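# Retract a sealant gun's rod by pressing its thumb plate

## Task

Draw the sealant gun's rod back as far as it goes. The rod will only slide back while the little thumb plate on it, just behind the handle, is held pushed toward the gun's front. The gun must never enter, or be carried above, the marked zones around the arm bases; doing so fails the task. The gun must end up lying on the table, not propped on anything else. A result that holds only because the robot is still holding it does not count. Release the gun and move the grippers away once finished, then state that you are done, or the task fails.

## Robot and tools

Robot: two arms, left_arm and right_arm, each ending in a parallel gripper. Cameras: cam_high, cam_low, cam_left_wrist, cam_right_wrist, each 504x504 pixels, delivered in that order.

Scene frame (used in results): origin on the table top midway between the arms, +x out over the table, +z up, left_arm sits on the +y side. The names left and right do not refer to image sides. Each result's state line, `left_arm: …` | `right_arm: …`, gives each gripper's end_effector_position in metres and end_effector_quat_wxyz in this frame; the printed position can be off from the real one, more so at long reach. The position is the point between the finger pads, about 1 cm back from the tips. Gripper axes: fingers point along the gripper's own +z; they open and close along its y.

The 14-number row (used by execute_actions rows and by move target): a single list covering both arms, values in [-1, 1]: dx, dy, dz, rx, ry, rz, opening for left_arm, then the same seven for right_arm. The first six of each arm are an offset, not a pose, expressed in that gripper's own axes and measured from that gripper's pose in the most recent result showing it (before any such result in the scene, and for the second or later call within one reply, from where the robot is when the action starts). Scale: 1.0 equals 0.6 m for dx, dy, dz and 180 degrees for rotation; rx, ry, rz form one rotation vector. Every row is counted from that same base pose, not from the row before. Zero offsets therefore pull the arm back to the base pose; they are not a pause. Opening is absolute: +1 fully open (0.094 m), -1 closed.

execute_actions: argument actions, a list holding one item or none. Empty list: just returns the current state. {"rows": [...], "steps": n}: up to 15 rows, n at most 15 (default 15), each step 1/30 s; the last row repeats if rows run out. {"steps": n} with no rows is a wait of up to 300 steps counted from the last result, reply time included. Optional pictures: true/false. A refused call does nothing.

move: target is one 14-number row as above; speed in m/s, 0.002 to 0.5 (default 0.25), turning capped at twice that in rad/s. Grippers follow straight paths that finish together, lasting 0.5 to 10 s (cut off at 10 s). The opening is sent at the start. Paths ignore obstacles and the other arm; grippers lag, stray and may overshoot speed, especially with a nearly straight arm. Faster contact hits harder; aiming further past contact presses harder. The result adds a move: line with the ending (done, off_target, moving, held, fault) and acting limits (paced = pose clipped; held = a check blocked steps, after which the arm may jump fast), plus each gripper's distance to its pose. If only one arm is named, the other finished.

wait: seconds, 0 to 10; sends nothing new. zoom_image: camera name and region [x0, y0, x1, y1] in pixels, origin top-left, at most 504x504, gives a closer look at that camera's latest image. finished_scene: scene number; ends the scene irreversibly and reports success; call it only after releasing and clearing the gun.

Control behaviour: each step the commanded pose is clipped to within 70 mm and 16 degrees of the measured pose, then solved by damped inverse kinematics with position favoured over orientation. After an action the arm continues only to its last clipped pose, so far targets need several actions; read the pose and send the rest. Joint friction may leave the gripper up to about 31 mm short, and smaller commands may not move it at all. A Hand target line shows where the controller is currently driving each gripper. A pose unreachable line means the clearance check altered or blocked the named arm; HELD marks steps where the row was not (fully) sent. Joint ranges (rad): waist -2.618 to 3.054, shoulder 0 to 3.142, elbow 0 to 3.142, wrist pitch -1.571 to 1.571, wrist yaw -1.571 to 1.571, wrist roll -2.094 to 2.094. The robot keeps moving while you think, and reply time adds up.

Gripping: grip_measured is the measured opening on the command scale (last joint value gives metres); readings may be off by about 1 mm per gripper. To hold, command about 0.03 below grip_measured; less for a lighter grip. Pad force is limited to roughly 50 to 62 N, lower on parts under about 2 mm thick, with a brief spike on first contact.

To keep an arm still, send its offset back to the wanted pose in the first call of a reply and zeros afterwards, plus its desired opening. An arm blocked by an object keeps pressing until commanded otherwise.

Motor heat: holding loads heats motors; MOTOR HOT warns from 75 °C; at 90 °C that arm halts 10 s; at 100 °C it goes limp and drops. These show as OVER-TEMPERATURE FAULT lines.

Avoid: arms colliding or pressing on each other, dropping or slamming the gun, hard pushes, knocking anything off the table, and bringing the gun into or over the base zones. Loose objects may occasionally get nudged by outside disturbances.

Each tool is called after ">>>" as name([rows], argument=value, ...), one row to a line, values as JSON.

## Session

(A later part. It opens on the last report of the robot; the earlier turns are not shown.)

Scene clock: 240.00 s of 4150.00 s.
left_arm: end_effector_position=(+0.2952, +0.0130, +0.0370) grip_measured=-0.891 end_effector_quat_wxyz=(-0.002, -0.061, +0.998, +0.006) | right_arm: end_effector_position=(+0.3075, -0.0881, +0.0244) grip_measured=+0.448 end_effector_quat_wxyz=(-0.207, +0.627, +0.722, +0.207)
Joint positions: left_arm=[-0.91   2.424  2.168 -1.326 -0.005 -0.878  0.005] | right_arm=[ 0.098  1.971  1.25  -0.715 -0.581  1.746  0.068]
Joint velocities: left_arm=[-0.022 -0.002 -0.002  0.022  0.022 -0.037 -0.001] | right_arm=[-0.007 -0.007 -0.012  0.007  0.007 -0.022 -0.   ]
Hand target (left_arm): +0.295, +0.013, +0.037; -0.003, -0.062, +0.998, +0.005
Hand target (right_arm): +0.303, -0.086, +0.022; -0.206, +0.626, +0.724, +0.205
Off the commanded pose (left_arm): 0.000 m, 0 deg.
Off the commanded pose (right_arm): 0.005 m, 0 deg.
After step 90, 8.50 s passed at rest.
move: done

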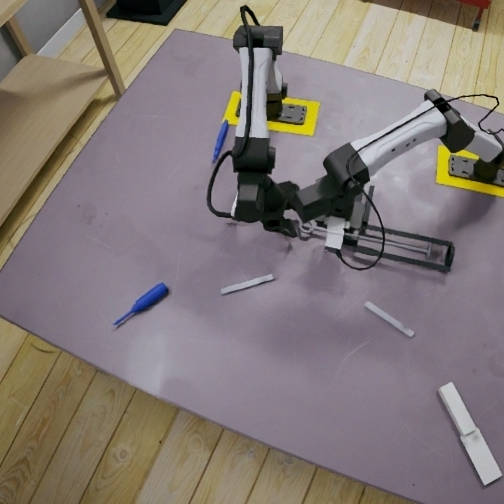

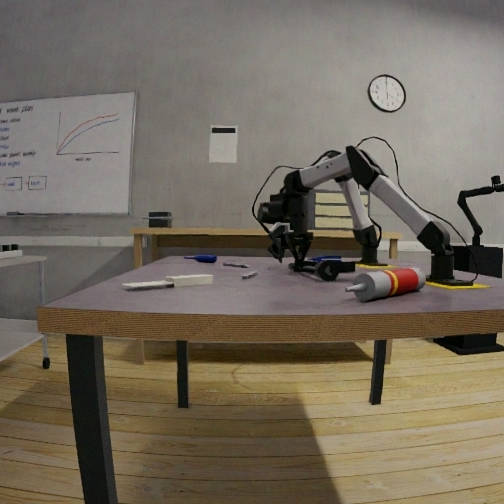

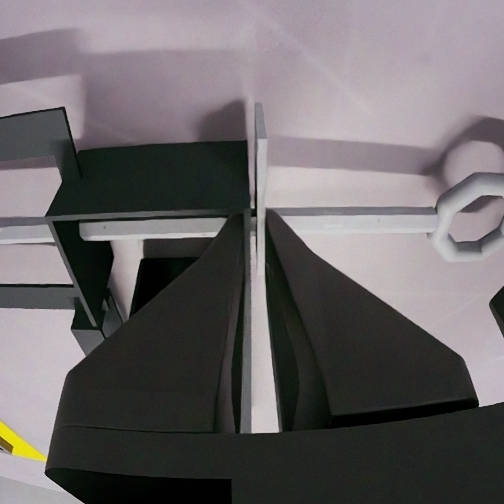

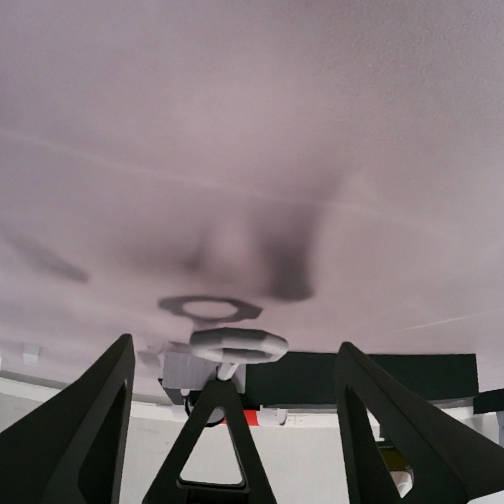

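>>> move(target=[0,0,0,0,0,0,-0.92,0.028,0,0.025,0,0,0,0.2], speed=0.03)

Scene clock: 246.47 s of 4150.00 s.
left_arm: end_effector_position=(+0.2952, +0.0131, +0.0370) grip_measured=-0.905 end_effector_quat_wxyz=(-0.002, -0.061, +0.998, +0.007) | right_arm: end_effector_position=(+0.3046, -0.0694, +0.0252) grip_measured=+0.202 end_effector_quat_wxyz=(-0.209, +0.628, +0.720, +0.208)
Joint positions: left_arm=[-0.91   2.424  2.168 -1.326 -0.006 -0.878  0.004] | right_arm=[ 0.148  1.971  1.25  -0.68  -0.577  1.81   0.056]
Joint velocities: left_arm=[ 0.002 -0.007 -0.002 -0.051 -0.051 -0.022 -0.001] | right_arm=[-0.002  0.007 -0.002  0.037 -0.095 -0.007 -0.002]
Hand target (left_arm): +0.295, +0.013, +0.037; -0.002, -0.061, +0.998, +0.006
Hand target (right_arm): +0.305, -0.066, +0.022; -0.207, +0.627, +0.722, +0.207
Off the commanded pose (left_arm): 0.000 m, 0 deg.
Off the commanded pose (right_arm): 0.005 m, 0 deg.
After step 90, 2.47 s passed at rest.
move: done

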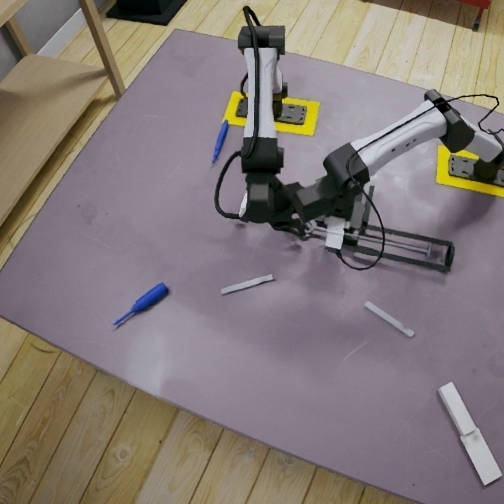

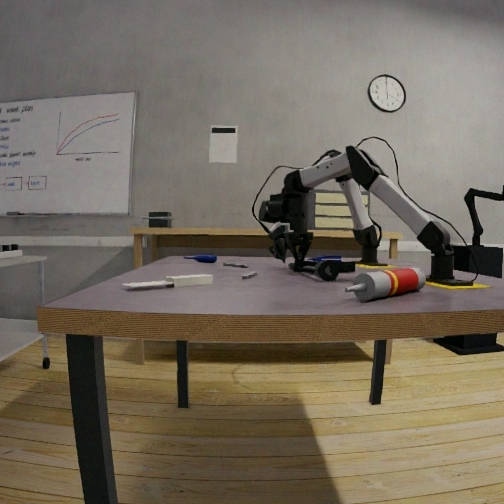

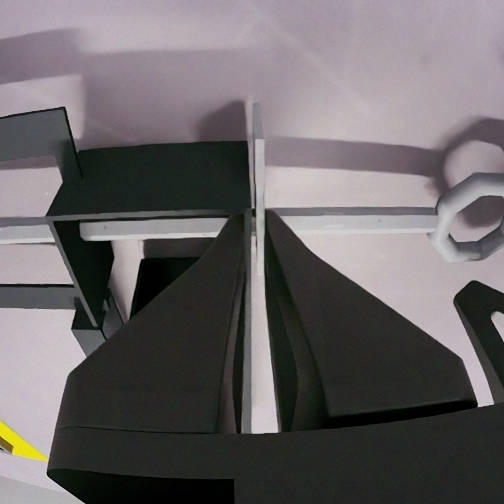

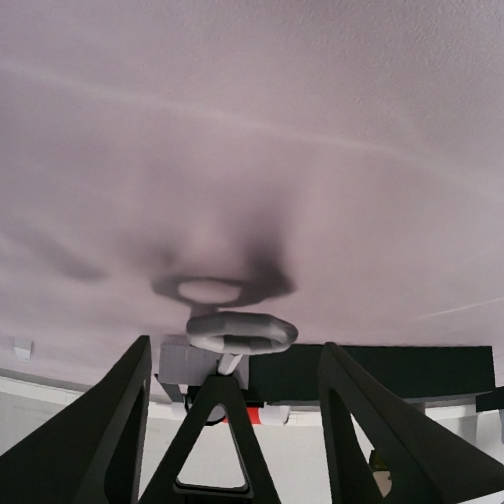

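>>> move(target=[0,0,0,0,0,0,-0.93,-0.0115,-0.003,0.026,0,0,0,0.1], speed=0.03)

Scene clock: 254.97 s of 4150.00 s.
left_arm: end_effector_position=(+0.2952, +0.0131, +0.0370) grip_measured=-0.910 end_effector_quat_wxyz=(-0.002, -0.061, +0.998, +0.007) | right_arm: end_effector_position=(+0.3085, -0.0682, +0.0180) grip_measured=+0.102 end_effector_quat_wxyz=(-0.204, +0.627, +0.720, +0.216)
Joint positions: left_arm=[-0.91   2.424  2.168 -1.326 -0.006 -0.878  0.004] | right_arm=[ 0.148  1.984  1.233 -0.629 -0.576  1.815  0.052]
Joint velocities: left_arm=[-0.022 -0.002 -0.007 -0.022 -0.066  0.007  0.   ] | right_arm=[ 0.002 -0.002  0.002  0.007  0.022  0.022  0.   ]
Hand target (left_arm): +0.295, +0.013, +0.037; -0.002, -0.061, +0.998, +0.007
Hand target (right_arm): +0.303, -0.067, +0.009; -0.209, +0.628, +0.720, +0.208
Off the commanded pose (left_arm): 0.000 m, 0 deg.
Off the commanded pose (right_arm): 0.011 m, 1 deg.
After step 90, 4.57 s passed at rest.
move: off_target (right_arm)

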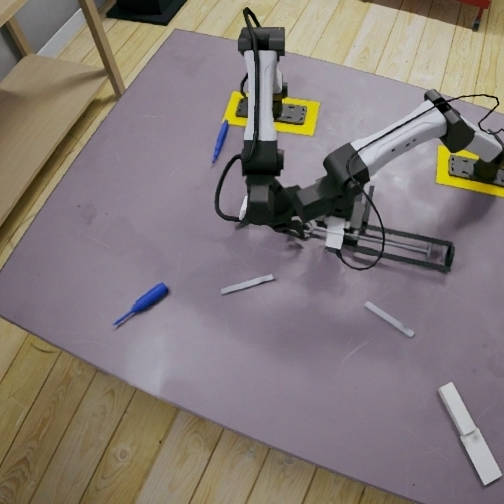

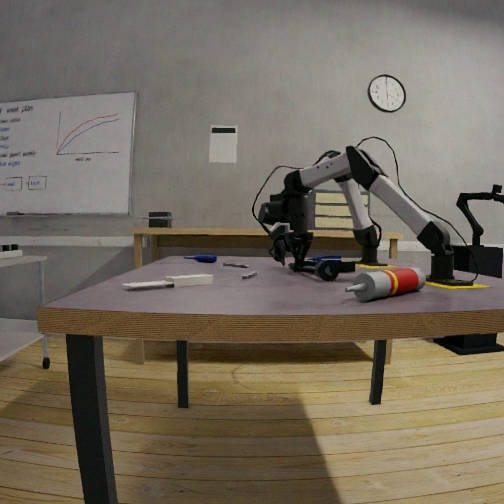

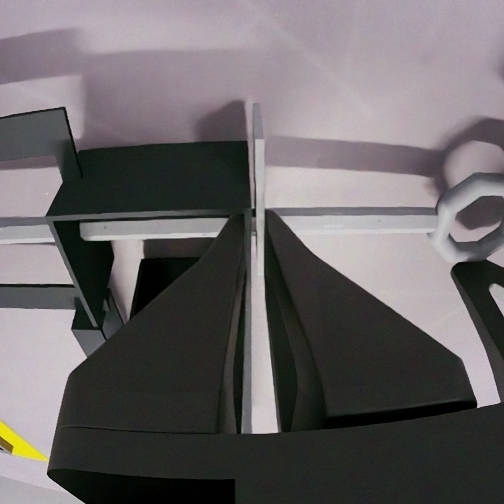

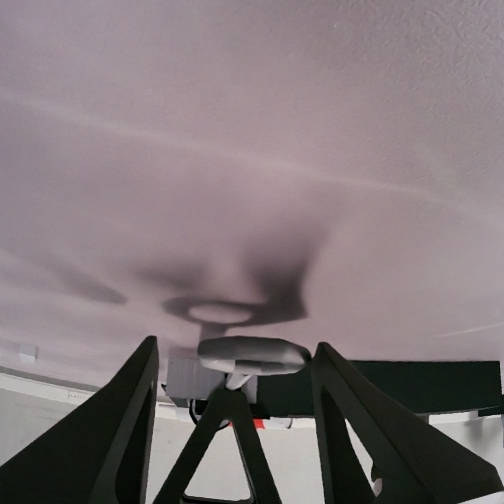

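>>> move(target=[0,0,0,0,0,0,-0.93,-0.004,-0.017,0.020,0,0,0,0.1], speed=0.03)

Scene clock: 260.77 s of 4150.00 s.
left_arm: end_effector_position=(+0.2952, +0.0131, +0.0370) grip_measured=-0.910 end_effector_quat_wxyz=(-0.002, -0.061, +0.998, +0.007) | right_arm: end_effector_position=(+0.3046, -0.0668, +0.0105) grip_measured=+0.102 end_effector_quat_wxyz=(-0.206, +0.630, +0.716, +0.219)
Joint positions: left_arm=[-0.91   2.424  2.168 -1.326 -0.006 -0.878  0.004] | right_arm=[ 0.153  1.984  1.195 -0.58  -0.581  1.832  0.052]
Joint velocities: left_arm=[ 0.007 -0.012  0.012  0.007  0.066 -0.022 -0.   ] | right_arm=[-0.002  0.017  0.012 -0.007  0.022 -0.007  0.001]
Hand target (left_arm): +0.295, +0.013, +0.037; -0.002, -0.061, +0.998, +0.007
Hand target (right_arm): +0.298, -0.065, +0.006; -0.204, +0.627, +0.720, +0.216
Off the commanded pose (left_arm): 0.000 m, 0 deg.
Off the commanded pose (right_arm): 0.008 m, 1 deg.
After step 90, 1.97 s passed at rest.
move: done

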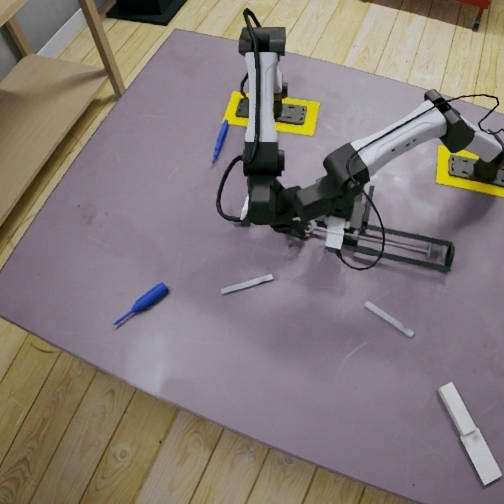

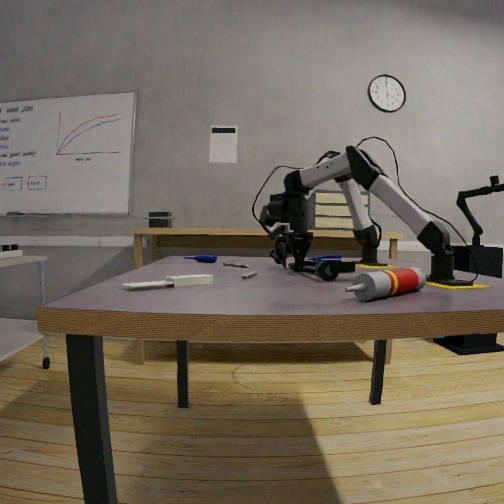

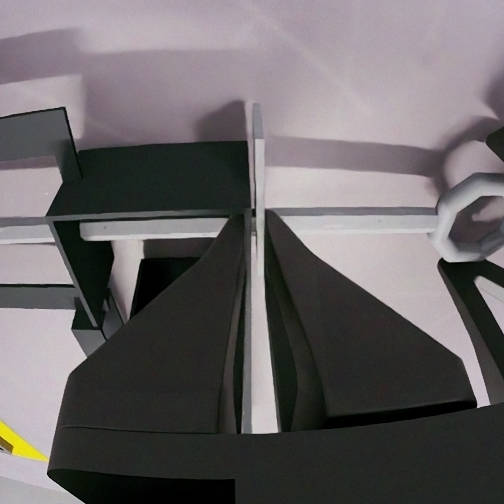

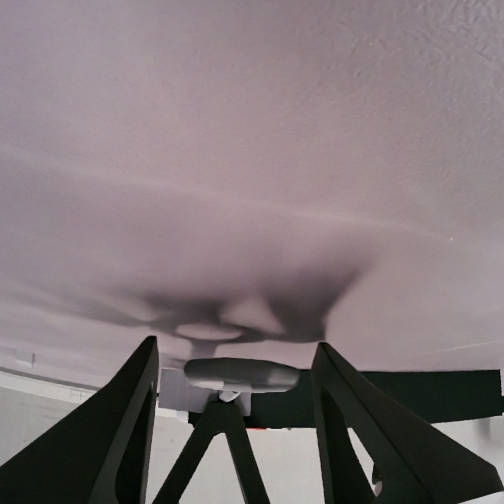

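>>> move(target=[0,0,0,0,0,0,-0.935,0,0,0,0,0,0,-0.27], speed=0.03)

Scene clock: 268.90 s of 4150.00 s.
left_arm: end_effector_position=(+0.2952, +0.0132, +0.0370) grip_measured=-0.910 end_effector_quat_wxyz=(-0.002, -0.062, +0.998, +0.007) | right_arm: end_effector_position=(+0.3040, -0.0668, +0.0105) grip_measured=-0.254 end_effector_quat_wxyz=(-0.207, +0.630, +0.716, +0.218)
Joint positions: left_arm=[-0.91   2.424  2.168 -1.326 -0.007 -0.879  0.004] | right_arm=[ 0.153  1.984  1.195 -0.582 -0.582  1.834  0.035]
Joint velocities: left_arm=[-0.002 -0.002  0.007 -0.037 -0.066  0.007 -0.   ] | right_arm=[-0.012 -0.002  0.007 -0.007 -0.007 -0.022 -0.001]
Hand target (left_arm): +0.295, +0.013, +0.037; -0.002, -0.062, +0.998, +0.007
Hand target (right_arm): +0.305, -0.067, +0.010; -0.206, +0.630, +0.716, +0.219
Off the commanded pose (left_arm): 0.000 m, 0 deg.
Off the commanded pose (right_arm): 0.001 m, 0 deg.
After step 90, 4.43 s passed at rest.
move: done

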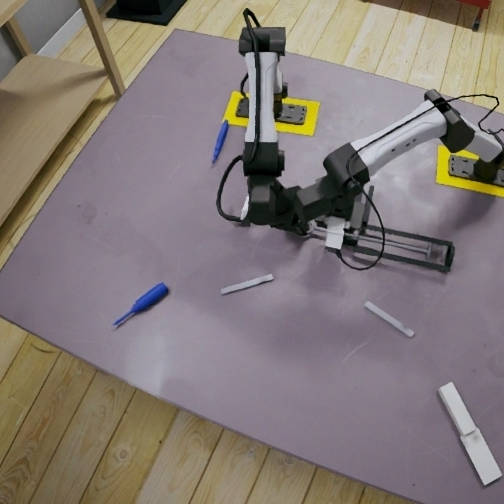

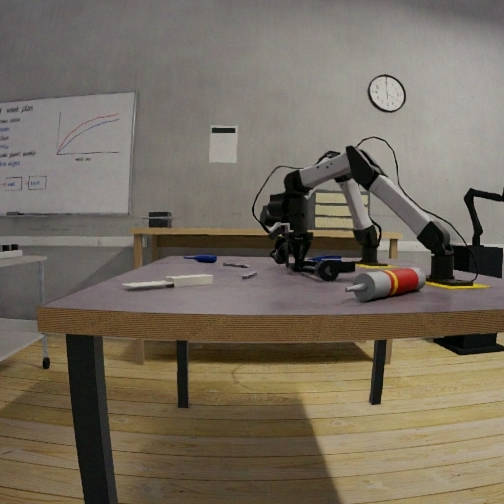

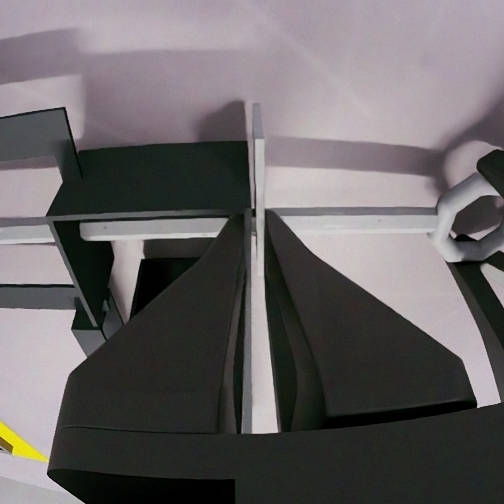

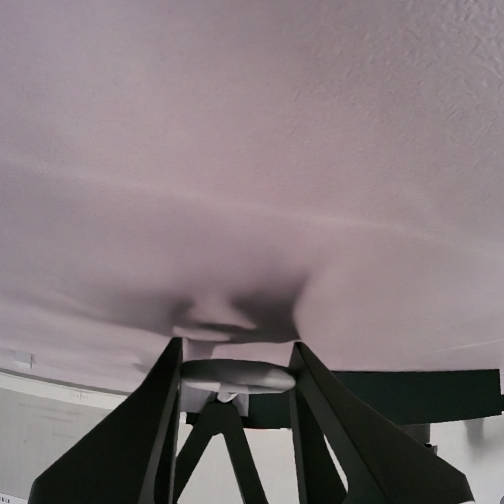

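>>> move(target=[0,0,0,0,0,0,-0.94,-0.137,0.002,-0.095,0,0,0,-0.29], speed=0.05)

Scene clock: 283.10 s of 4150.00 s.
left_arm: end_effector_position=(+0.3018, -0.0465, +0.0470) grip_measured=-0.913 end_effector_quat_wxyz=(+0.023, -0.044, +0.994, -0.102) | right_arm: end_effector_position=(+0.3104, -0.1315, +0.0200) grip_measured=-0.263 end_effector_quat_wxyz=(-0.238, +0.603, +0.716, +0.259)
Joint positions: left_arm=[-0.95   2.42   2.18  -1.148  0.101 -0.893  0.004] | right_arm=[-0.072  1.989  1.2   -0.73  -0.717  1.524  0.035]
Joint velocities: left_arm=[-0.007  0.002 -0.002  0.007 -0.081 -0.022 -0.001] | right_arm=[ 0.007  0.046  0.061 -0.051 -0.051  0.007 -0.   ]
Hand target (left_arm): +0.296, +0.008, +0.040; +0.001, -0.058, +0.998, -0.003
Hand target (right_arm): +0.314, -0.164, +0.010; -0.210, +0.630, +0.715, +0.219
Off the commanded pose (left_arm): 0.061 m, 13 deg.
Off the commanded pose (right_arm): 0.036 m, 7 deg.
After step 90, 8.90 s passed at rest.
move: off_target (left_arm, right_arm)

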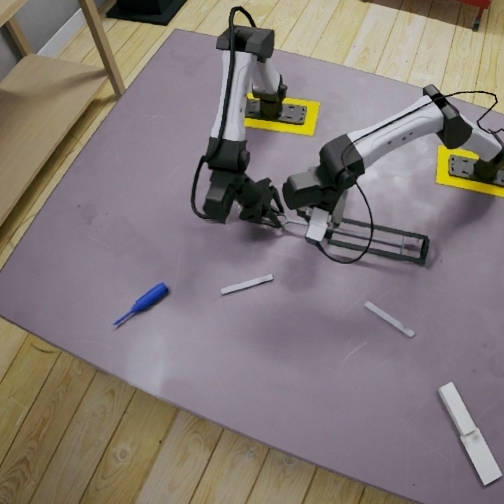

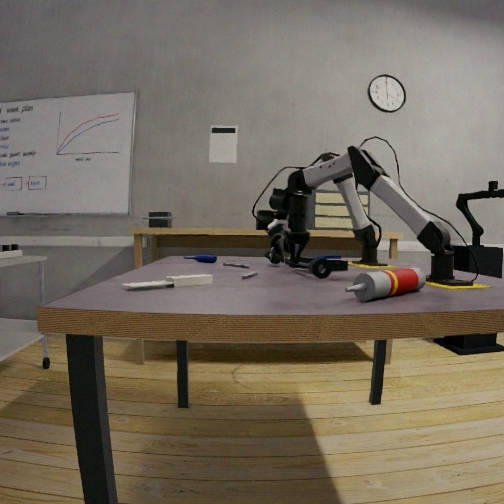

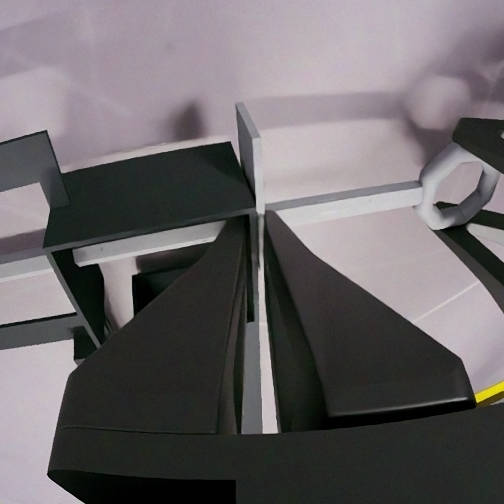

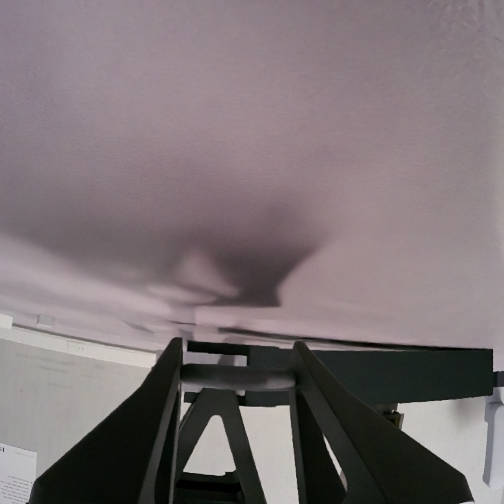

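>>> move(target=[0.0025,0.101,-0.004,-0.0705,0.0117,-0.0115,-0.94,0.068,0,0.085,0,-0.035,0,-0.29], speed=0.04)

>>> zoom_image(camera="cam_left_wrist", region=[180, 80, 340, 300])

Scene clock: 331.83 s of 4150.00 s.
left_arm: end_effector_position=(+0.2950, +0.0076, +0.0384) grip_measured=-0.913 end_effector_quat_wxyz=(-0.001, -0.064, +0.998, -0.001) | right_arm: end_effector_position=(+0.3040, -0.0725, +0.0101) grip_measured=-0.263 end_effector_quat_wxyz=(-0.209, +0.623, +0.721, +0.221)
Joint positions: left_arm=[-0.916  2.428  2.18  -1.323  0.002 -0.89   0.004] | right_arm=[ 0.135  1.985  1.192 -0.594 -0.594  1.793  0.035]
Joint velocities: left_arm=[ 0.007 -0.002 -0.002 -0.007 -0.081  0.007 -0.   ] | right_arm=[-0.022  0.007  0.002 -0.037 -0.007 -0.066 -0.   ]
Hand target (left_arm): +0.295, +0.013, +0.036; -0.003, -0.061, +0.998, +0.008
Hand target (right_arm): +0.303, -0.068, +0.009; -0.198, +0.617, +0.728, +0.225
Off the commanded pose (left_arm): 0.006 m, 1 deg.
Off the commanded pose (right_arm): 0.005 m, 2 deg.
After step 90, 42.63 s passed at rest.
move: done

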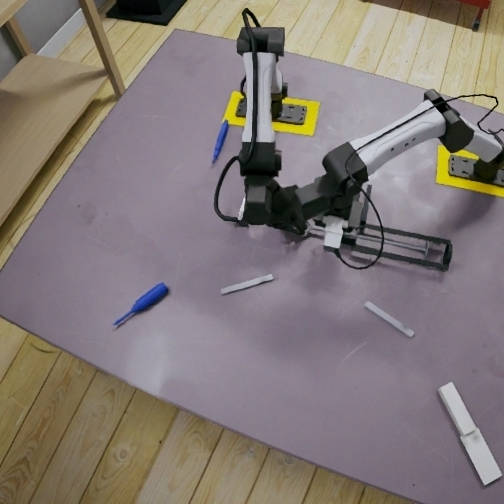

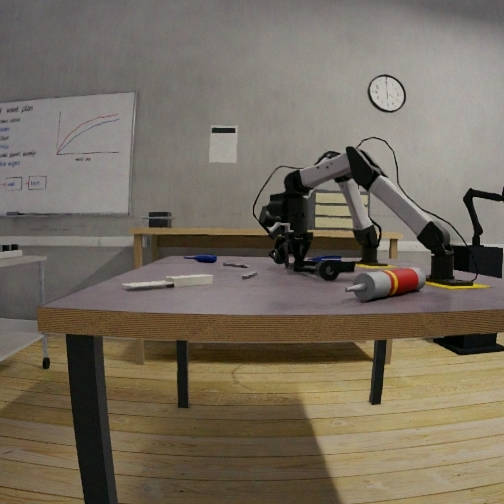

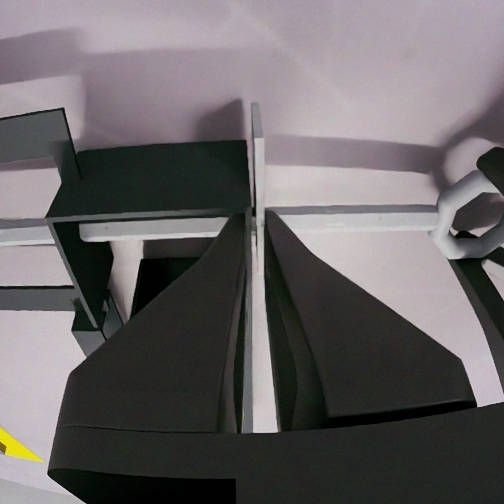

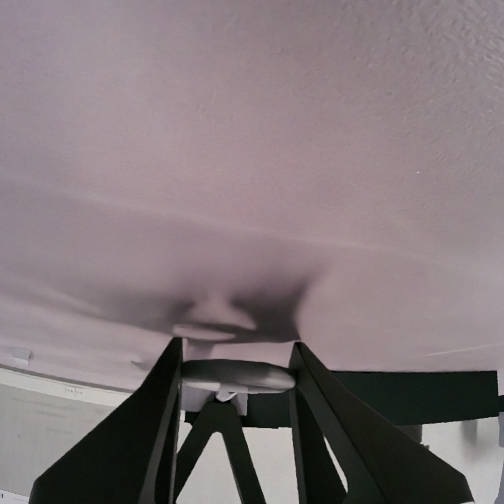

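Region (180, 80, 340, 300) of cam_left_wrist's 504x504 image, scaled by 2.291, with more detail than that image has; it fills the left 367 columns of this view, and the rest is white.

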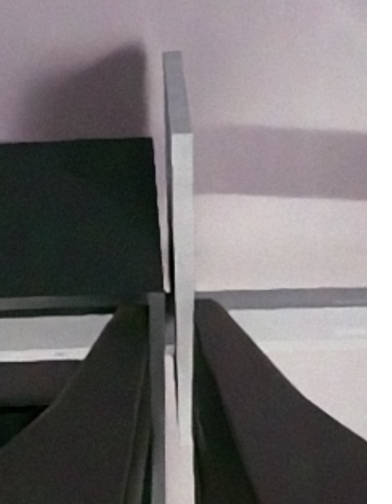

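>>> move(target=[0,0.105,0.04,-0.088,0.014,-0.012,-0.95,-0.075,0,-0.05,0,-0.055,0,-0.3], speed=0.04)

Scene clock: 353.77 s of 4150.00 s.
left_arm: end_effector_position=(+0.2944, +0.0120, +0.0367) grip_measured=-0.913 end_effector_quat_wxyz=(-0.001, -0.066, +0.998, +0.011) | right_arm: end_effector_position=(+0.3065, -0.0956, +0.0097) grip_measured=-0.263 end_effector_quat_wxyz=(-0.189, +0.624, +0.731, +0.203)
Joint positions: left_arm=[-0.916  2.432  2.18  -1.336 -0.013 -0.894  0.004] | right_arm=[ 0.093  1.976  1.205 -0.66  -0.545  1.722  0.035]
Joint velocities: left_arm=[-0.007  0.002 -0.017 -0.007 -0.037 -0.022  0.   ] | right_arm=[-0.007 -0.002  0.007  0.022 -0.022  0.007 -0.   ]
Hand target (left_arm): +0.287, +0.065, +0.020; -0.028, -0.074, +0.989, +0.125
Hand target (right_arm): +0.310, -0.125, +0.009; -0.148, +0.639, +0.736, +0.168
Off the commanded pose (left_arm): 0.063 m, 15 deg.
Off the commanded pose (right_arm): 0.031 m, 7 deg.
After step 90, 15.17 s passed at rest.
move: off_target (left_arm, right_arm)

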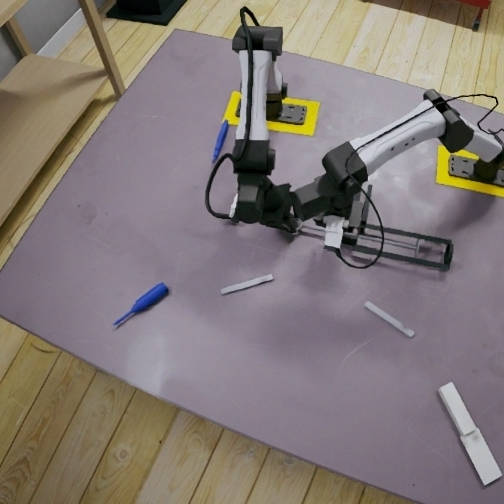

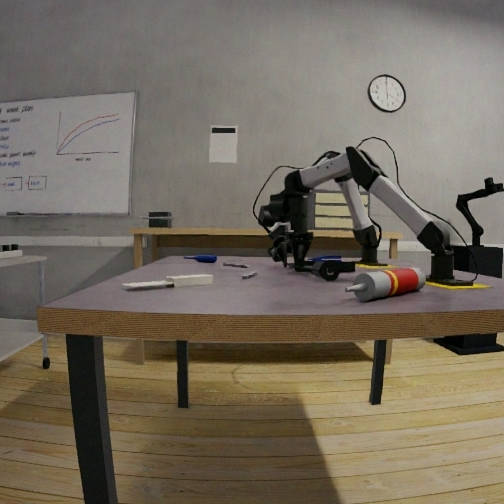

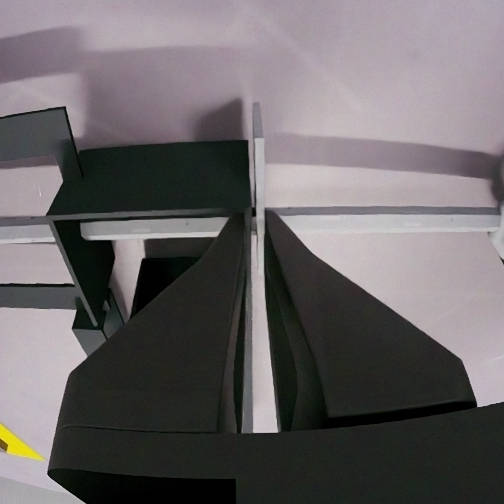

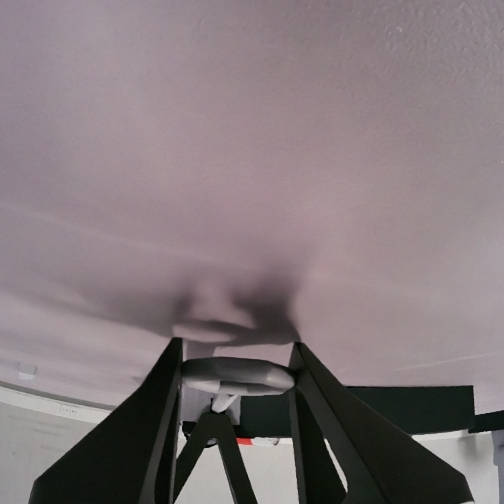

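>>> execute_actions([
  {"rows":[[0,0.098,0.04,-0.082,0.014,-0.012,-0.95,-0.048,0,-0.030,0,-0.04,0,-0.3],[0,0.098,0.04,-0.082,0.014,-0.012,-0.95,-0.054,0,-0.034,0,-0.04,0,-0.3],[0,0.098,0.04,-0.082,0.014,-0.012,-0.95,-0.060,0,-0.037,0,-0.04,0,-0.3],[0,0.098,0.04,-0.082,0.014,-0.012,-0.95,-0.066,0,-0.041,0,-0.04,0,-0.3],[0,0.098,0.04,-0.082,0.014,-0.012,-0.95,-0.072,0,-0.045,0,-0.04,0,-0.3],[0,0.098,0.04,-0.082,0.014,-0.012,-0.95,-0.078,0,-0.049,0,-0.04,0,-0.3],[0,0.098,0.04,-0.082,0.014,-0.012,-0.95,-0.084,0,-0.052,0,-0.04,0,-0.3],[0,0.098,0.04,-0.082,0.014,-0.012,-0.95,-0.090,0,-0.056,0,-0.04,0,-0.3],[0,0.098,0.04,-0.082,0.014,-0.012,-0.95,-0.096,0,-0.060,0,-0.04,0,-0.3],[0,0.098,0.04,-0.082,0.014,-0.012,-0.95,-0.102,0,-0.064,0,-0.04,0,-0.3],[0,0.098,0.04,-0.082,0.014,-0.012,-0.95,-0.108,0,-0.067,0,-0.04,0,-0.3],[0,0.098,0.04,-0.082,0.014,-0.012,-0.95,-0.114,0,-0.071,0,-0.04,0,-0.3],[0,0.098,0.04,-0.082,0.014,-0.012,-0.95,-0.120,0,-0.075,0,-0.04,0,-0.3],[0,0.098,0.04,-0.082,0.014,-0.012,-0.95,-0.126,0,-0.079,0,-0.04,0,-0.3]],"steps":15},
], pictures=false)

>>> wait(seconds=0.5)

Scene clock: 369.17 s of 4150.00 s.
left_arm: end_effector_position=(+0.2944, +0.0126, +0.0378) grip_measured=-0.913 end_effector_quat_wxyz=(-0.000, -0.068, +0.998, +0.012) | right_arm: end_effector_position=(+0.3132, -0.1477, +0.0101) grip_measured=-0.263 end_effector_quat_wxyz=(-0.182, +0.626, +0.731, +0.201)
Joint positions: left_arm=[-0.916  2.432  2.184 -1.342 -0.016 -0.898  0.004] | right_arm=[-0.052  1.976  1.215 -0.751 -0.546  1.558  0.035]
Joint velocities: left_arm=[-0.002  0.012  0.012  0.007 -0.037 -0.051 -0.   ] | right_arm=[-0.354 -0.007  0.056 -0.198  0.081 -0.462 -0.001]
Hand target (left_arm): +0.286, +0.066, +0.019; -0.028, -0.077, +0.988, +0.127
Hand target (right_arm): +0.317, -0.182, +0.010; -0.145, +0.636, +0.740, +0.165
Off the commanded pose (left_arm): 0.063 m, 15 deg.
Off the commanded pose (right_arm): 0.037 m, 6 deg.
Steps of this call (steps 1 to 90: nothing new was sent; then 11.90 s passed at rest; steps 91 to 105: all 15 steps of this action). Readings (end_effector_position):
91: left_arm (+0.2943, +0.0121, +0.0367) | right_arm (+0.3065, -0.0958, +0.0097)
92: left_arm (+0.2943, +0.0122, +0.0367) | right_arm (+0.3067, -0.0965, +0.0096)
94: left_arm (+0.2942, +0.0124, +0.0367) | right_arm (+0.3073, -0.1003, +0.0095)
98: left_arm (+0.2942, +0.0126, +0.0367) | right_arm (+0.3091, -0.1151, +0.0095)
105: the state above

Scene clock: 369.67 s of 4150.00 s.
left_arm: end_effector_position=(+0.2942, +0.0128, +0.0379) grip_measured=-0.913 end_effector_quat_wxyz=(-0.001, -0.068, +0.998, +0.013) | right_arm: end_effector_position=(+0.3139, -0.1569, +0.0101) grip_measured=-0.263 end_effector_quat_wxyz=(-0.177, +0.625, +0.734, +0.197)
Joint positions: left_arm=[-0.916  2.432  2.185 -1.344 -0.016 -0.898  0.004] | right_arm=[-0.072  1.976  1.221 -0.77  -0.533  1.528  0.035]
Joint velocities: left_arm=[-0.022  0.002 -0.012 -0.037  0.037 -0.066 -0.   ] | right_arm=[-0.007 -0.022  0.002  0.007  0.037 -0.037 -0.001]
Hand target (left_arm): +0.286, +0.066, +0.019; -0.028, -0.077, +0.988, +0.128
Hand target (right_arm): +0.317, -0.182, +0.010; -0.145, +0.636, +0.739, +0.165
Off the commanded pose (left_arm): 0.063 m, 15 deg.
Off the commanded pose (right_arm): 0.028 m, 6 deg.
Steps of this call (steps 1 to 15: nothing new was sent). Readings (end_effector_position):
1: left_arm (+0.2943, +0.0127, +0.0378) | right_arm (+0.3136, -0.1517, +0.0101)
2: left_arm (+0.2943, +0.0127, +0.0379) | right_arm (+0.3138, -0.1544, +0.0101)
4: left_arm (+0.2942, +0.0128, +0.0379) | right_arm (+0.3140, -0.1564, +0.0102)
8: left_arm (+0.2942, +0.0128, +0.0379) | right_arm (+0.3140, -0.1568, +0.0102)
15: the state above

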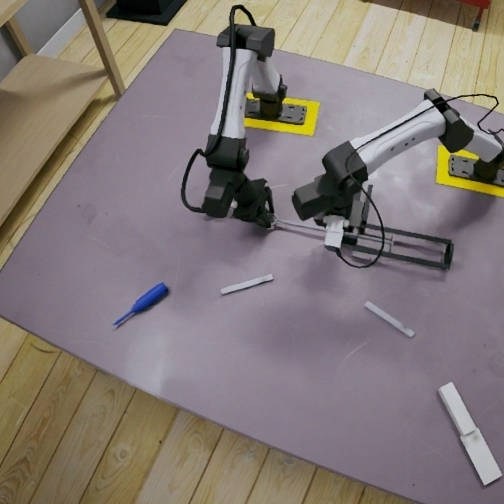

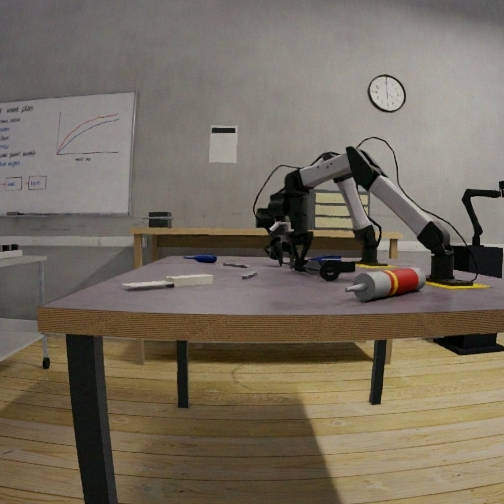

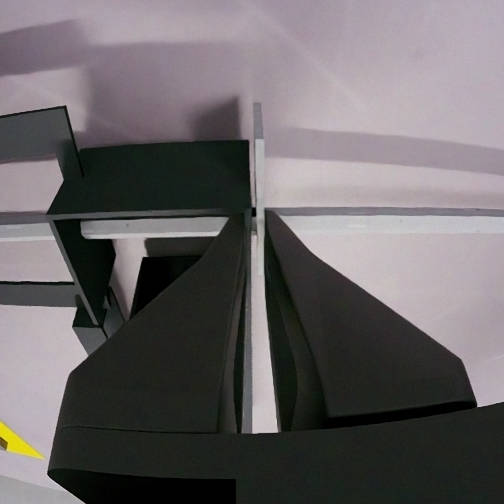

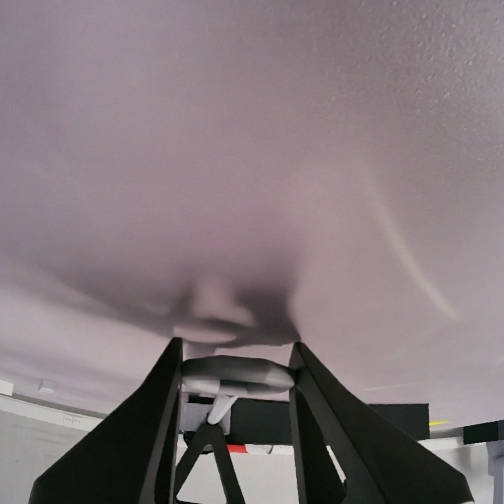

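>>> execute_actions([
  {"rows":[[0,0.098,0.04,-0.08,0.014,-0.01,-0.95,-0.045,0,-0.027,0,-0.033,0,-0.3],[0,0.098,0.04,-0.08,0.014,-0.01,-0.95,-0.052,0,-0.031,0,-0.033,0,-0.3],[0,0.098,0.04,-0.08,0.014,-0.01,-0.95,-0.059,0,-0.035,0,-0.033,0,-0.3],[0,0.098,0.04,-0.08,0.014,-0.01,-0.95,-0.066,0,-0.04,0,-0.033,0,-0.3],[0,0.098,0.04,-0.08,0.014,-0.01,-0.95,-0.073,0,-0.044,0,-0.033,0,-0.3],[0,0.098,0.04,-0.08,0.014,-0.01,-0.95,-0.08,0,-0.048,0,-0.033,0,-0.3],[0,0.098,0.04,-0.08,0.014,-0.01,-0.95,-0.087,0,-0.052,0,-0.033,0,-0.3],[0,0.098,0.04,-0.08,0.014,-0.01,-0.95,-0.094,0,-0.056,0,-0.033,0,-0.3],[0,0.098,0.04,-0.08,0.014,-0.01,-0.95,-0.101,0,-0.061,0,-0.033,0,-0.3],[0,0.098,0.04,-0.08,0.014,-0.01,-0.95,-0.108,0,-0.065,0,-0.033,0,-0.3],[0,0.098,0.04,-0.08,0.014,-0.01,-0.95,-0.115,0,-0.069,0,-0.033,0,-0.3],[0,0.098,0.04,-0.08,0.014,-0.01,-0.95,-0.122,0,-0.073,0,-0.033,0,-0.3],[0,0.098,0.04,-0.08,0.014,-0.01,-0.95,-0.129,0,-0.077,0,-0.033,0,-0.3],[0,0.098,0.04,-0.08,0.014,-0.01,-0.95,-0.134,0,-0.08,0,-0.033,0,-0.3],[0,0.098,0.04,-0.08,0.014,-0.01,-0.95,-0.138,0,-0.083,0,-0.033,0,-0.3]],"steps":15},
], pictures=false)

>>> wait(seconds=0.4)

Scene clock: 388.10 s of 4150.00 s.
left_arm: end_effector_position=(+0.2954, +0.0160, +0.0393) grip_measured=-0.913 end_effector_quat_wxyz=(+0.004, -0.067, +0.998, +0.021) | right_arm: end_effector_position=(+0.3211, -0.2160, +0.0107) grip_measured=-0.263 end_effector_quat_wxyz=(-0.169, +0.630, +0.732, +0.197)
Joint positions: left_arm=[-0.916  2.432  2.19  -1.354 -0.034 -0.896  0.004] | right_arm=[-0.238  2.005  1.27  -0.872 -0.523  1.352  0.035]
Joint velocities: left_arm=[-0.002  0.007  0.012  0.022 -0.022 -0.007 -0.   ] | right_arm=[-0.335  0.12   0.203 -0.286 -0.051 -0.432 -0.   ]
Hand target (left_arm): +0.286, +0.067, +0.020; -0.029, -0.076, +0.988, +0.129
Hand target (right_arm): +0.325, -0.250, +0.011; -0.139, +0.636, +0.741, +0.165
Off the commanded pose (left_arm): 0.061 m, 14 deg.
Off the commanded pose (right_arm): 0.037 m, 5 deg.
Steps of this call (steps 1 to 90: nothing new was sent; then 14.93 s passed at rest; steps 91 to 105: all 15 steps of this action). Readings (end_effector_position):
91: left_arm (+0.2942, +0.0128, +0.0379) | right_arm (+0.3140, -0.1571, +0.0101)
92: left_arm (+0.2942, +0.0128, +0.0379) | right_arm (+0.3141, -0.1580, +0.0101)
94: left_arm (+0.2940, +0.0130, +0.0379) | right_arm (+0.3144, -0.1629, +0.0101)
98: left_arm (+0.2936, +0.0154, +0.0380) | right_arm (+0.3159, -0.1811, +0.0109)
105: the state above

Scene clock: 388.50 s of 4150.00 s.
left_arm: end_effector_position=(+0.2957, +0.0162, +0.0398) grip_measured=-0.913 end_effector_quat_wxyz=(+0.005, -0.067, +0.998, +0.022) | right_arm: end_effector_position=(+0.3220, -0.2240, +0.0120) grip_measured=-0.263 end_effector_quat_wxyz=(-0.169, +0.628, +0.734, +0.197)
Joint positions: left_arm=[-0.916  2.432  2.192 -1.356 -0.036 -0.896  0.004] | right_arm=[-0.26   2.011  1.286 -0.894 -0.523  1.318  0.035]
Joint velocities: left_arm=[ 0.007 -0.022 -0.032  0.022  0.007 -0.007  0.001] | right_arm=[ 0.002  0.002 -0.012 -0.022 -0.066  0.007  0.001]
Hand target (left_arm): +0.286, +0.067, +0.020; -0.029, -0.076, +0.988, +0.129
Hand target (right_arm): +0.325, -0.251, +0.011; -0.139, +0.636, +0.741, +0.165
Off the commanded pose (left_arm): 0.061 m, 14 deg.
Off the commanded pose (right_arm): 0.029 m, 5 deg.
Steps of this call (steps 1 to 12: nothing new was sent). Readings (end_effector_position):
1: left_arm (+0.2956, +0.0161, +0.0394) | right_arm (+0.3217, -0.2195, +0.0108)
2: left_arm (+0.2957, +0.0161, +0.0395) | right_arm (+0.3219, -0.2219, +0.0110)
4: left_arm (+0.2957, +0.0161, +0.0396) | right_arm (+0.3218, -0.2239, +0.0114)
8: left_arm (+0.2957, +0.0162, +0.0398) | right_arm (+0.3220, -0.2240, +0.0120)
12: the state above

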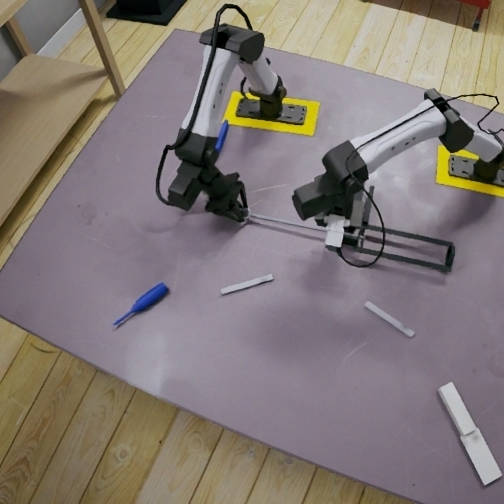

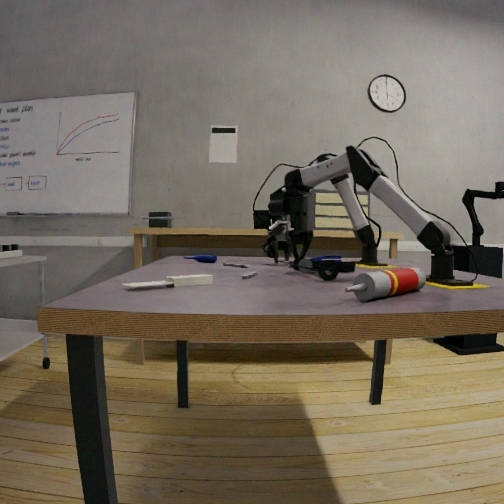

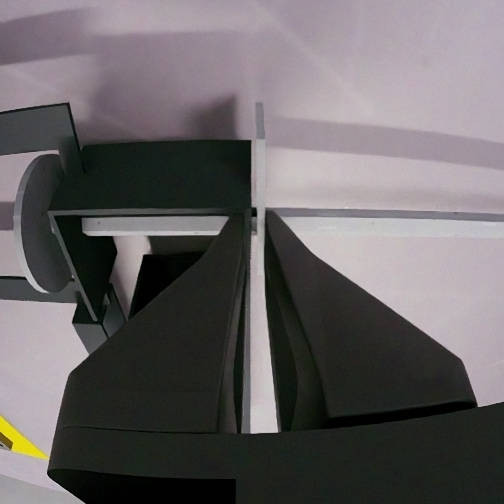

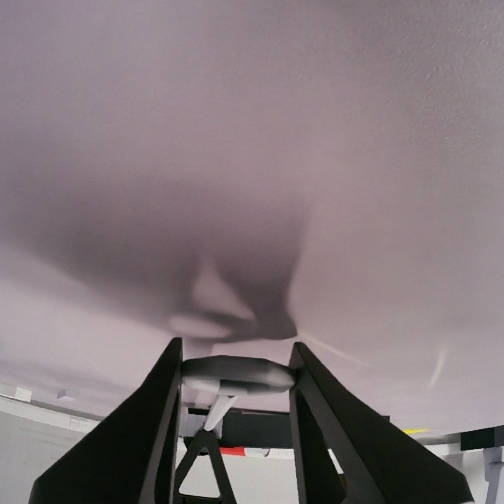

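Almost there; one more firm pull.

>>> execute_actions([
  {"rows":[[0,0.095,0.04,-0.076,0.018,-0.01,-0.95,-0.046,0,-0.024,0,-0.033,0,-0.3],[0,0.095,0.04,-0.076,0.018,-0.01,-0.95,-0.051,0,-0.027,0,-0.035,0,-0.3],[0,0.095,0.04,-0.076,0.018,-0.01,-0.95,-0.056,0,-0.03,0,-0.037,0,-0.3],[0,0.095,0.04,-0.076,0.018,-0.01,-0.95,-0.061,0,-0.033,0,-0.039,0,-0.3],[0,0.095,0.04,-0.076,0.018,-0.01,-0.95,-0.066,0,-0.036,0,-0.041,0,-0.3],[0,0.095,0.04,-0.076,0.018,-0.01,-0.95,-0.071,0,-0.039,0,-0.043,0,-0.3],[0,0.095,0.04,-0.076,0.018,-0.01,-0.95,-0.076,0,-0.042,0,-0.045,0,-0.3]],"steps":15},
])

Scene clock: 394.60 s of 4150.00 s.
left_arm: end_effector_position=(+0.2961, +0.0138, +0.0411) grip_measured=-0.913 end_effector_quat_wxyz=(+0.005, -0.065, +0.998, +0.016) | right_arm: end_effector_position=(+0.3222, -0.2389, +0.0135) grip_measured=-0.263 end_effector_quat_wxyz=(-0.162, +0.630, +0.735, +0.193)
Joint positions: left_arm=[-0.917  2.432  2.197 -1.353 -0.029 -0.893  0.004] | right_arm=[-0.296  2.011  1.299 -0.919 -0.506  1.282  0.035]
Joint velocities: left_arm=[ 0.002  0.002  0.002 -0.007 -0.051  0.007 -0.001] | right_arm=[-0.002 -0.007  0.002  0.066  0.007 -0.022  0.   ]
Hand target (left_arm): +0.288, +0.068, +0.023; -0.028, -0.076, +0.988, +0.129
Hand target (right_arm): +0.328, -0.274, +0.012; -0.118, +0.641, +0.743, +0.154
Off the commanded pose (left_arm): 0.065 m, 15 deg.
Off the commanded pose (right_arm): 0.037 m, 7 deg.
Steps of this call (steps 1 to 90: nothing new was sent; then 2.60 s passed at rest; steps 91 to 105: all 15 steps of this action). Readings (end_effector_position):
91: left_arm (+0.2957, +0.0161, +0.0402) | right_arm (+0.3220, -0.2240, +0.0120)
92: left_arm (+0.2957, +0.0161, +0.0405) | right_arm (+0.3220, -0.2244, +0.0119)
94: left_arm (+0.2955, +0.0164, +0.0405) | right_arm (+0.3220, -0.2270, +0.0116)
98: left_arm (+0.2953, +0.0160, +0.0405) | right_arm (+0.3212, -0.2369, +0.0119)
105: the state above

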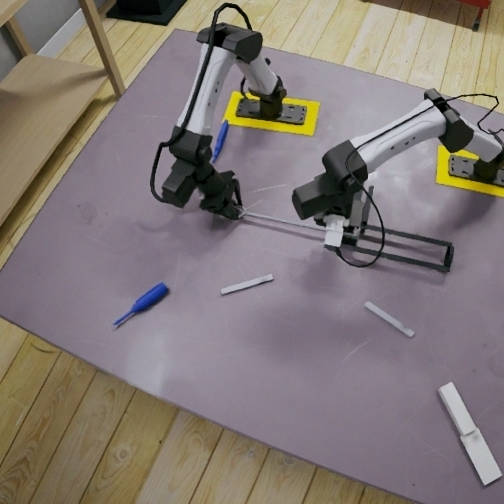

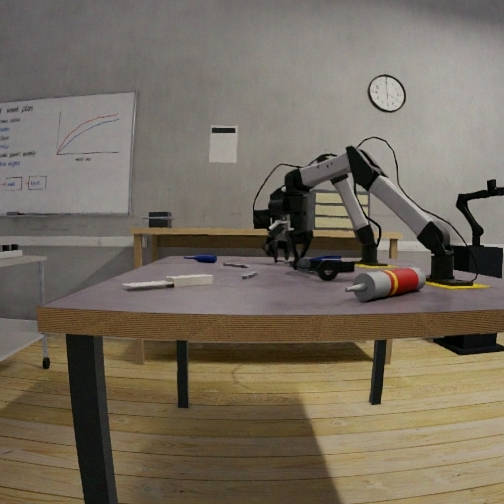

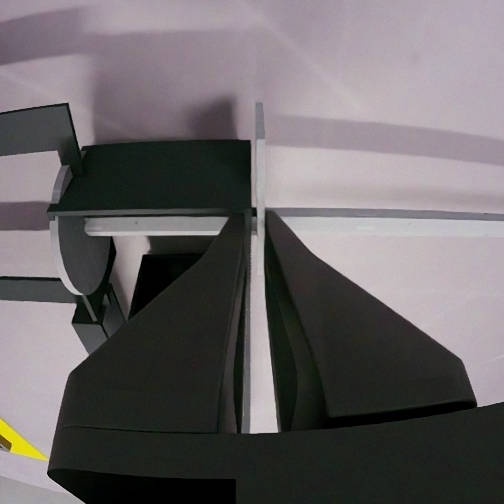

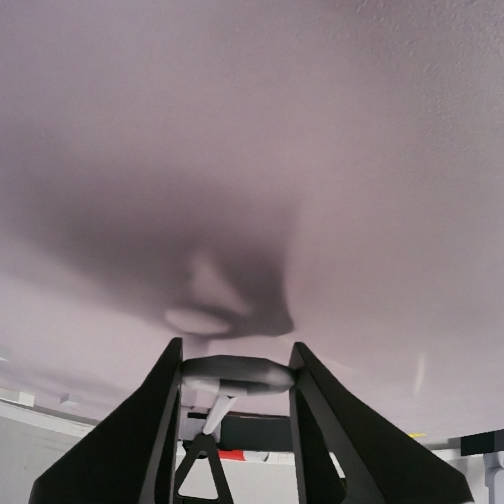

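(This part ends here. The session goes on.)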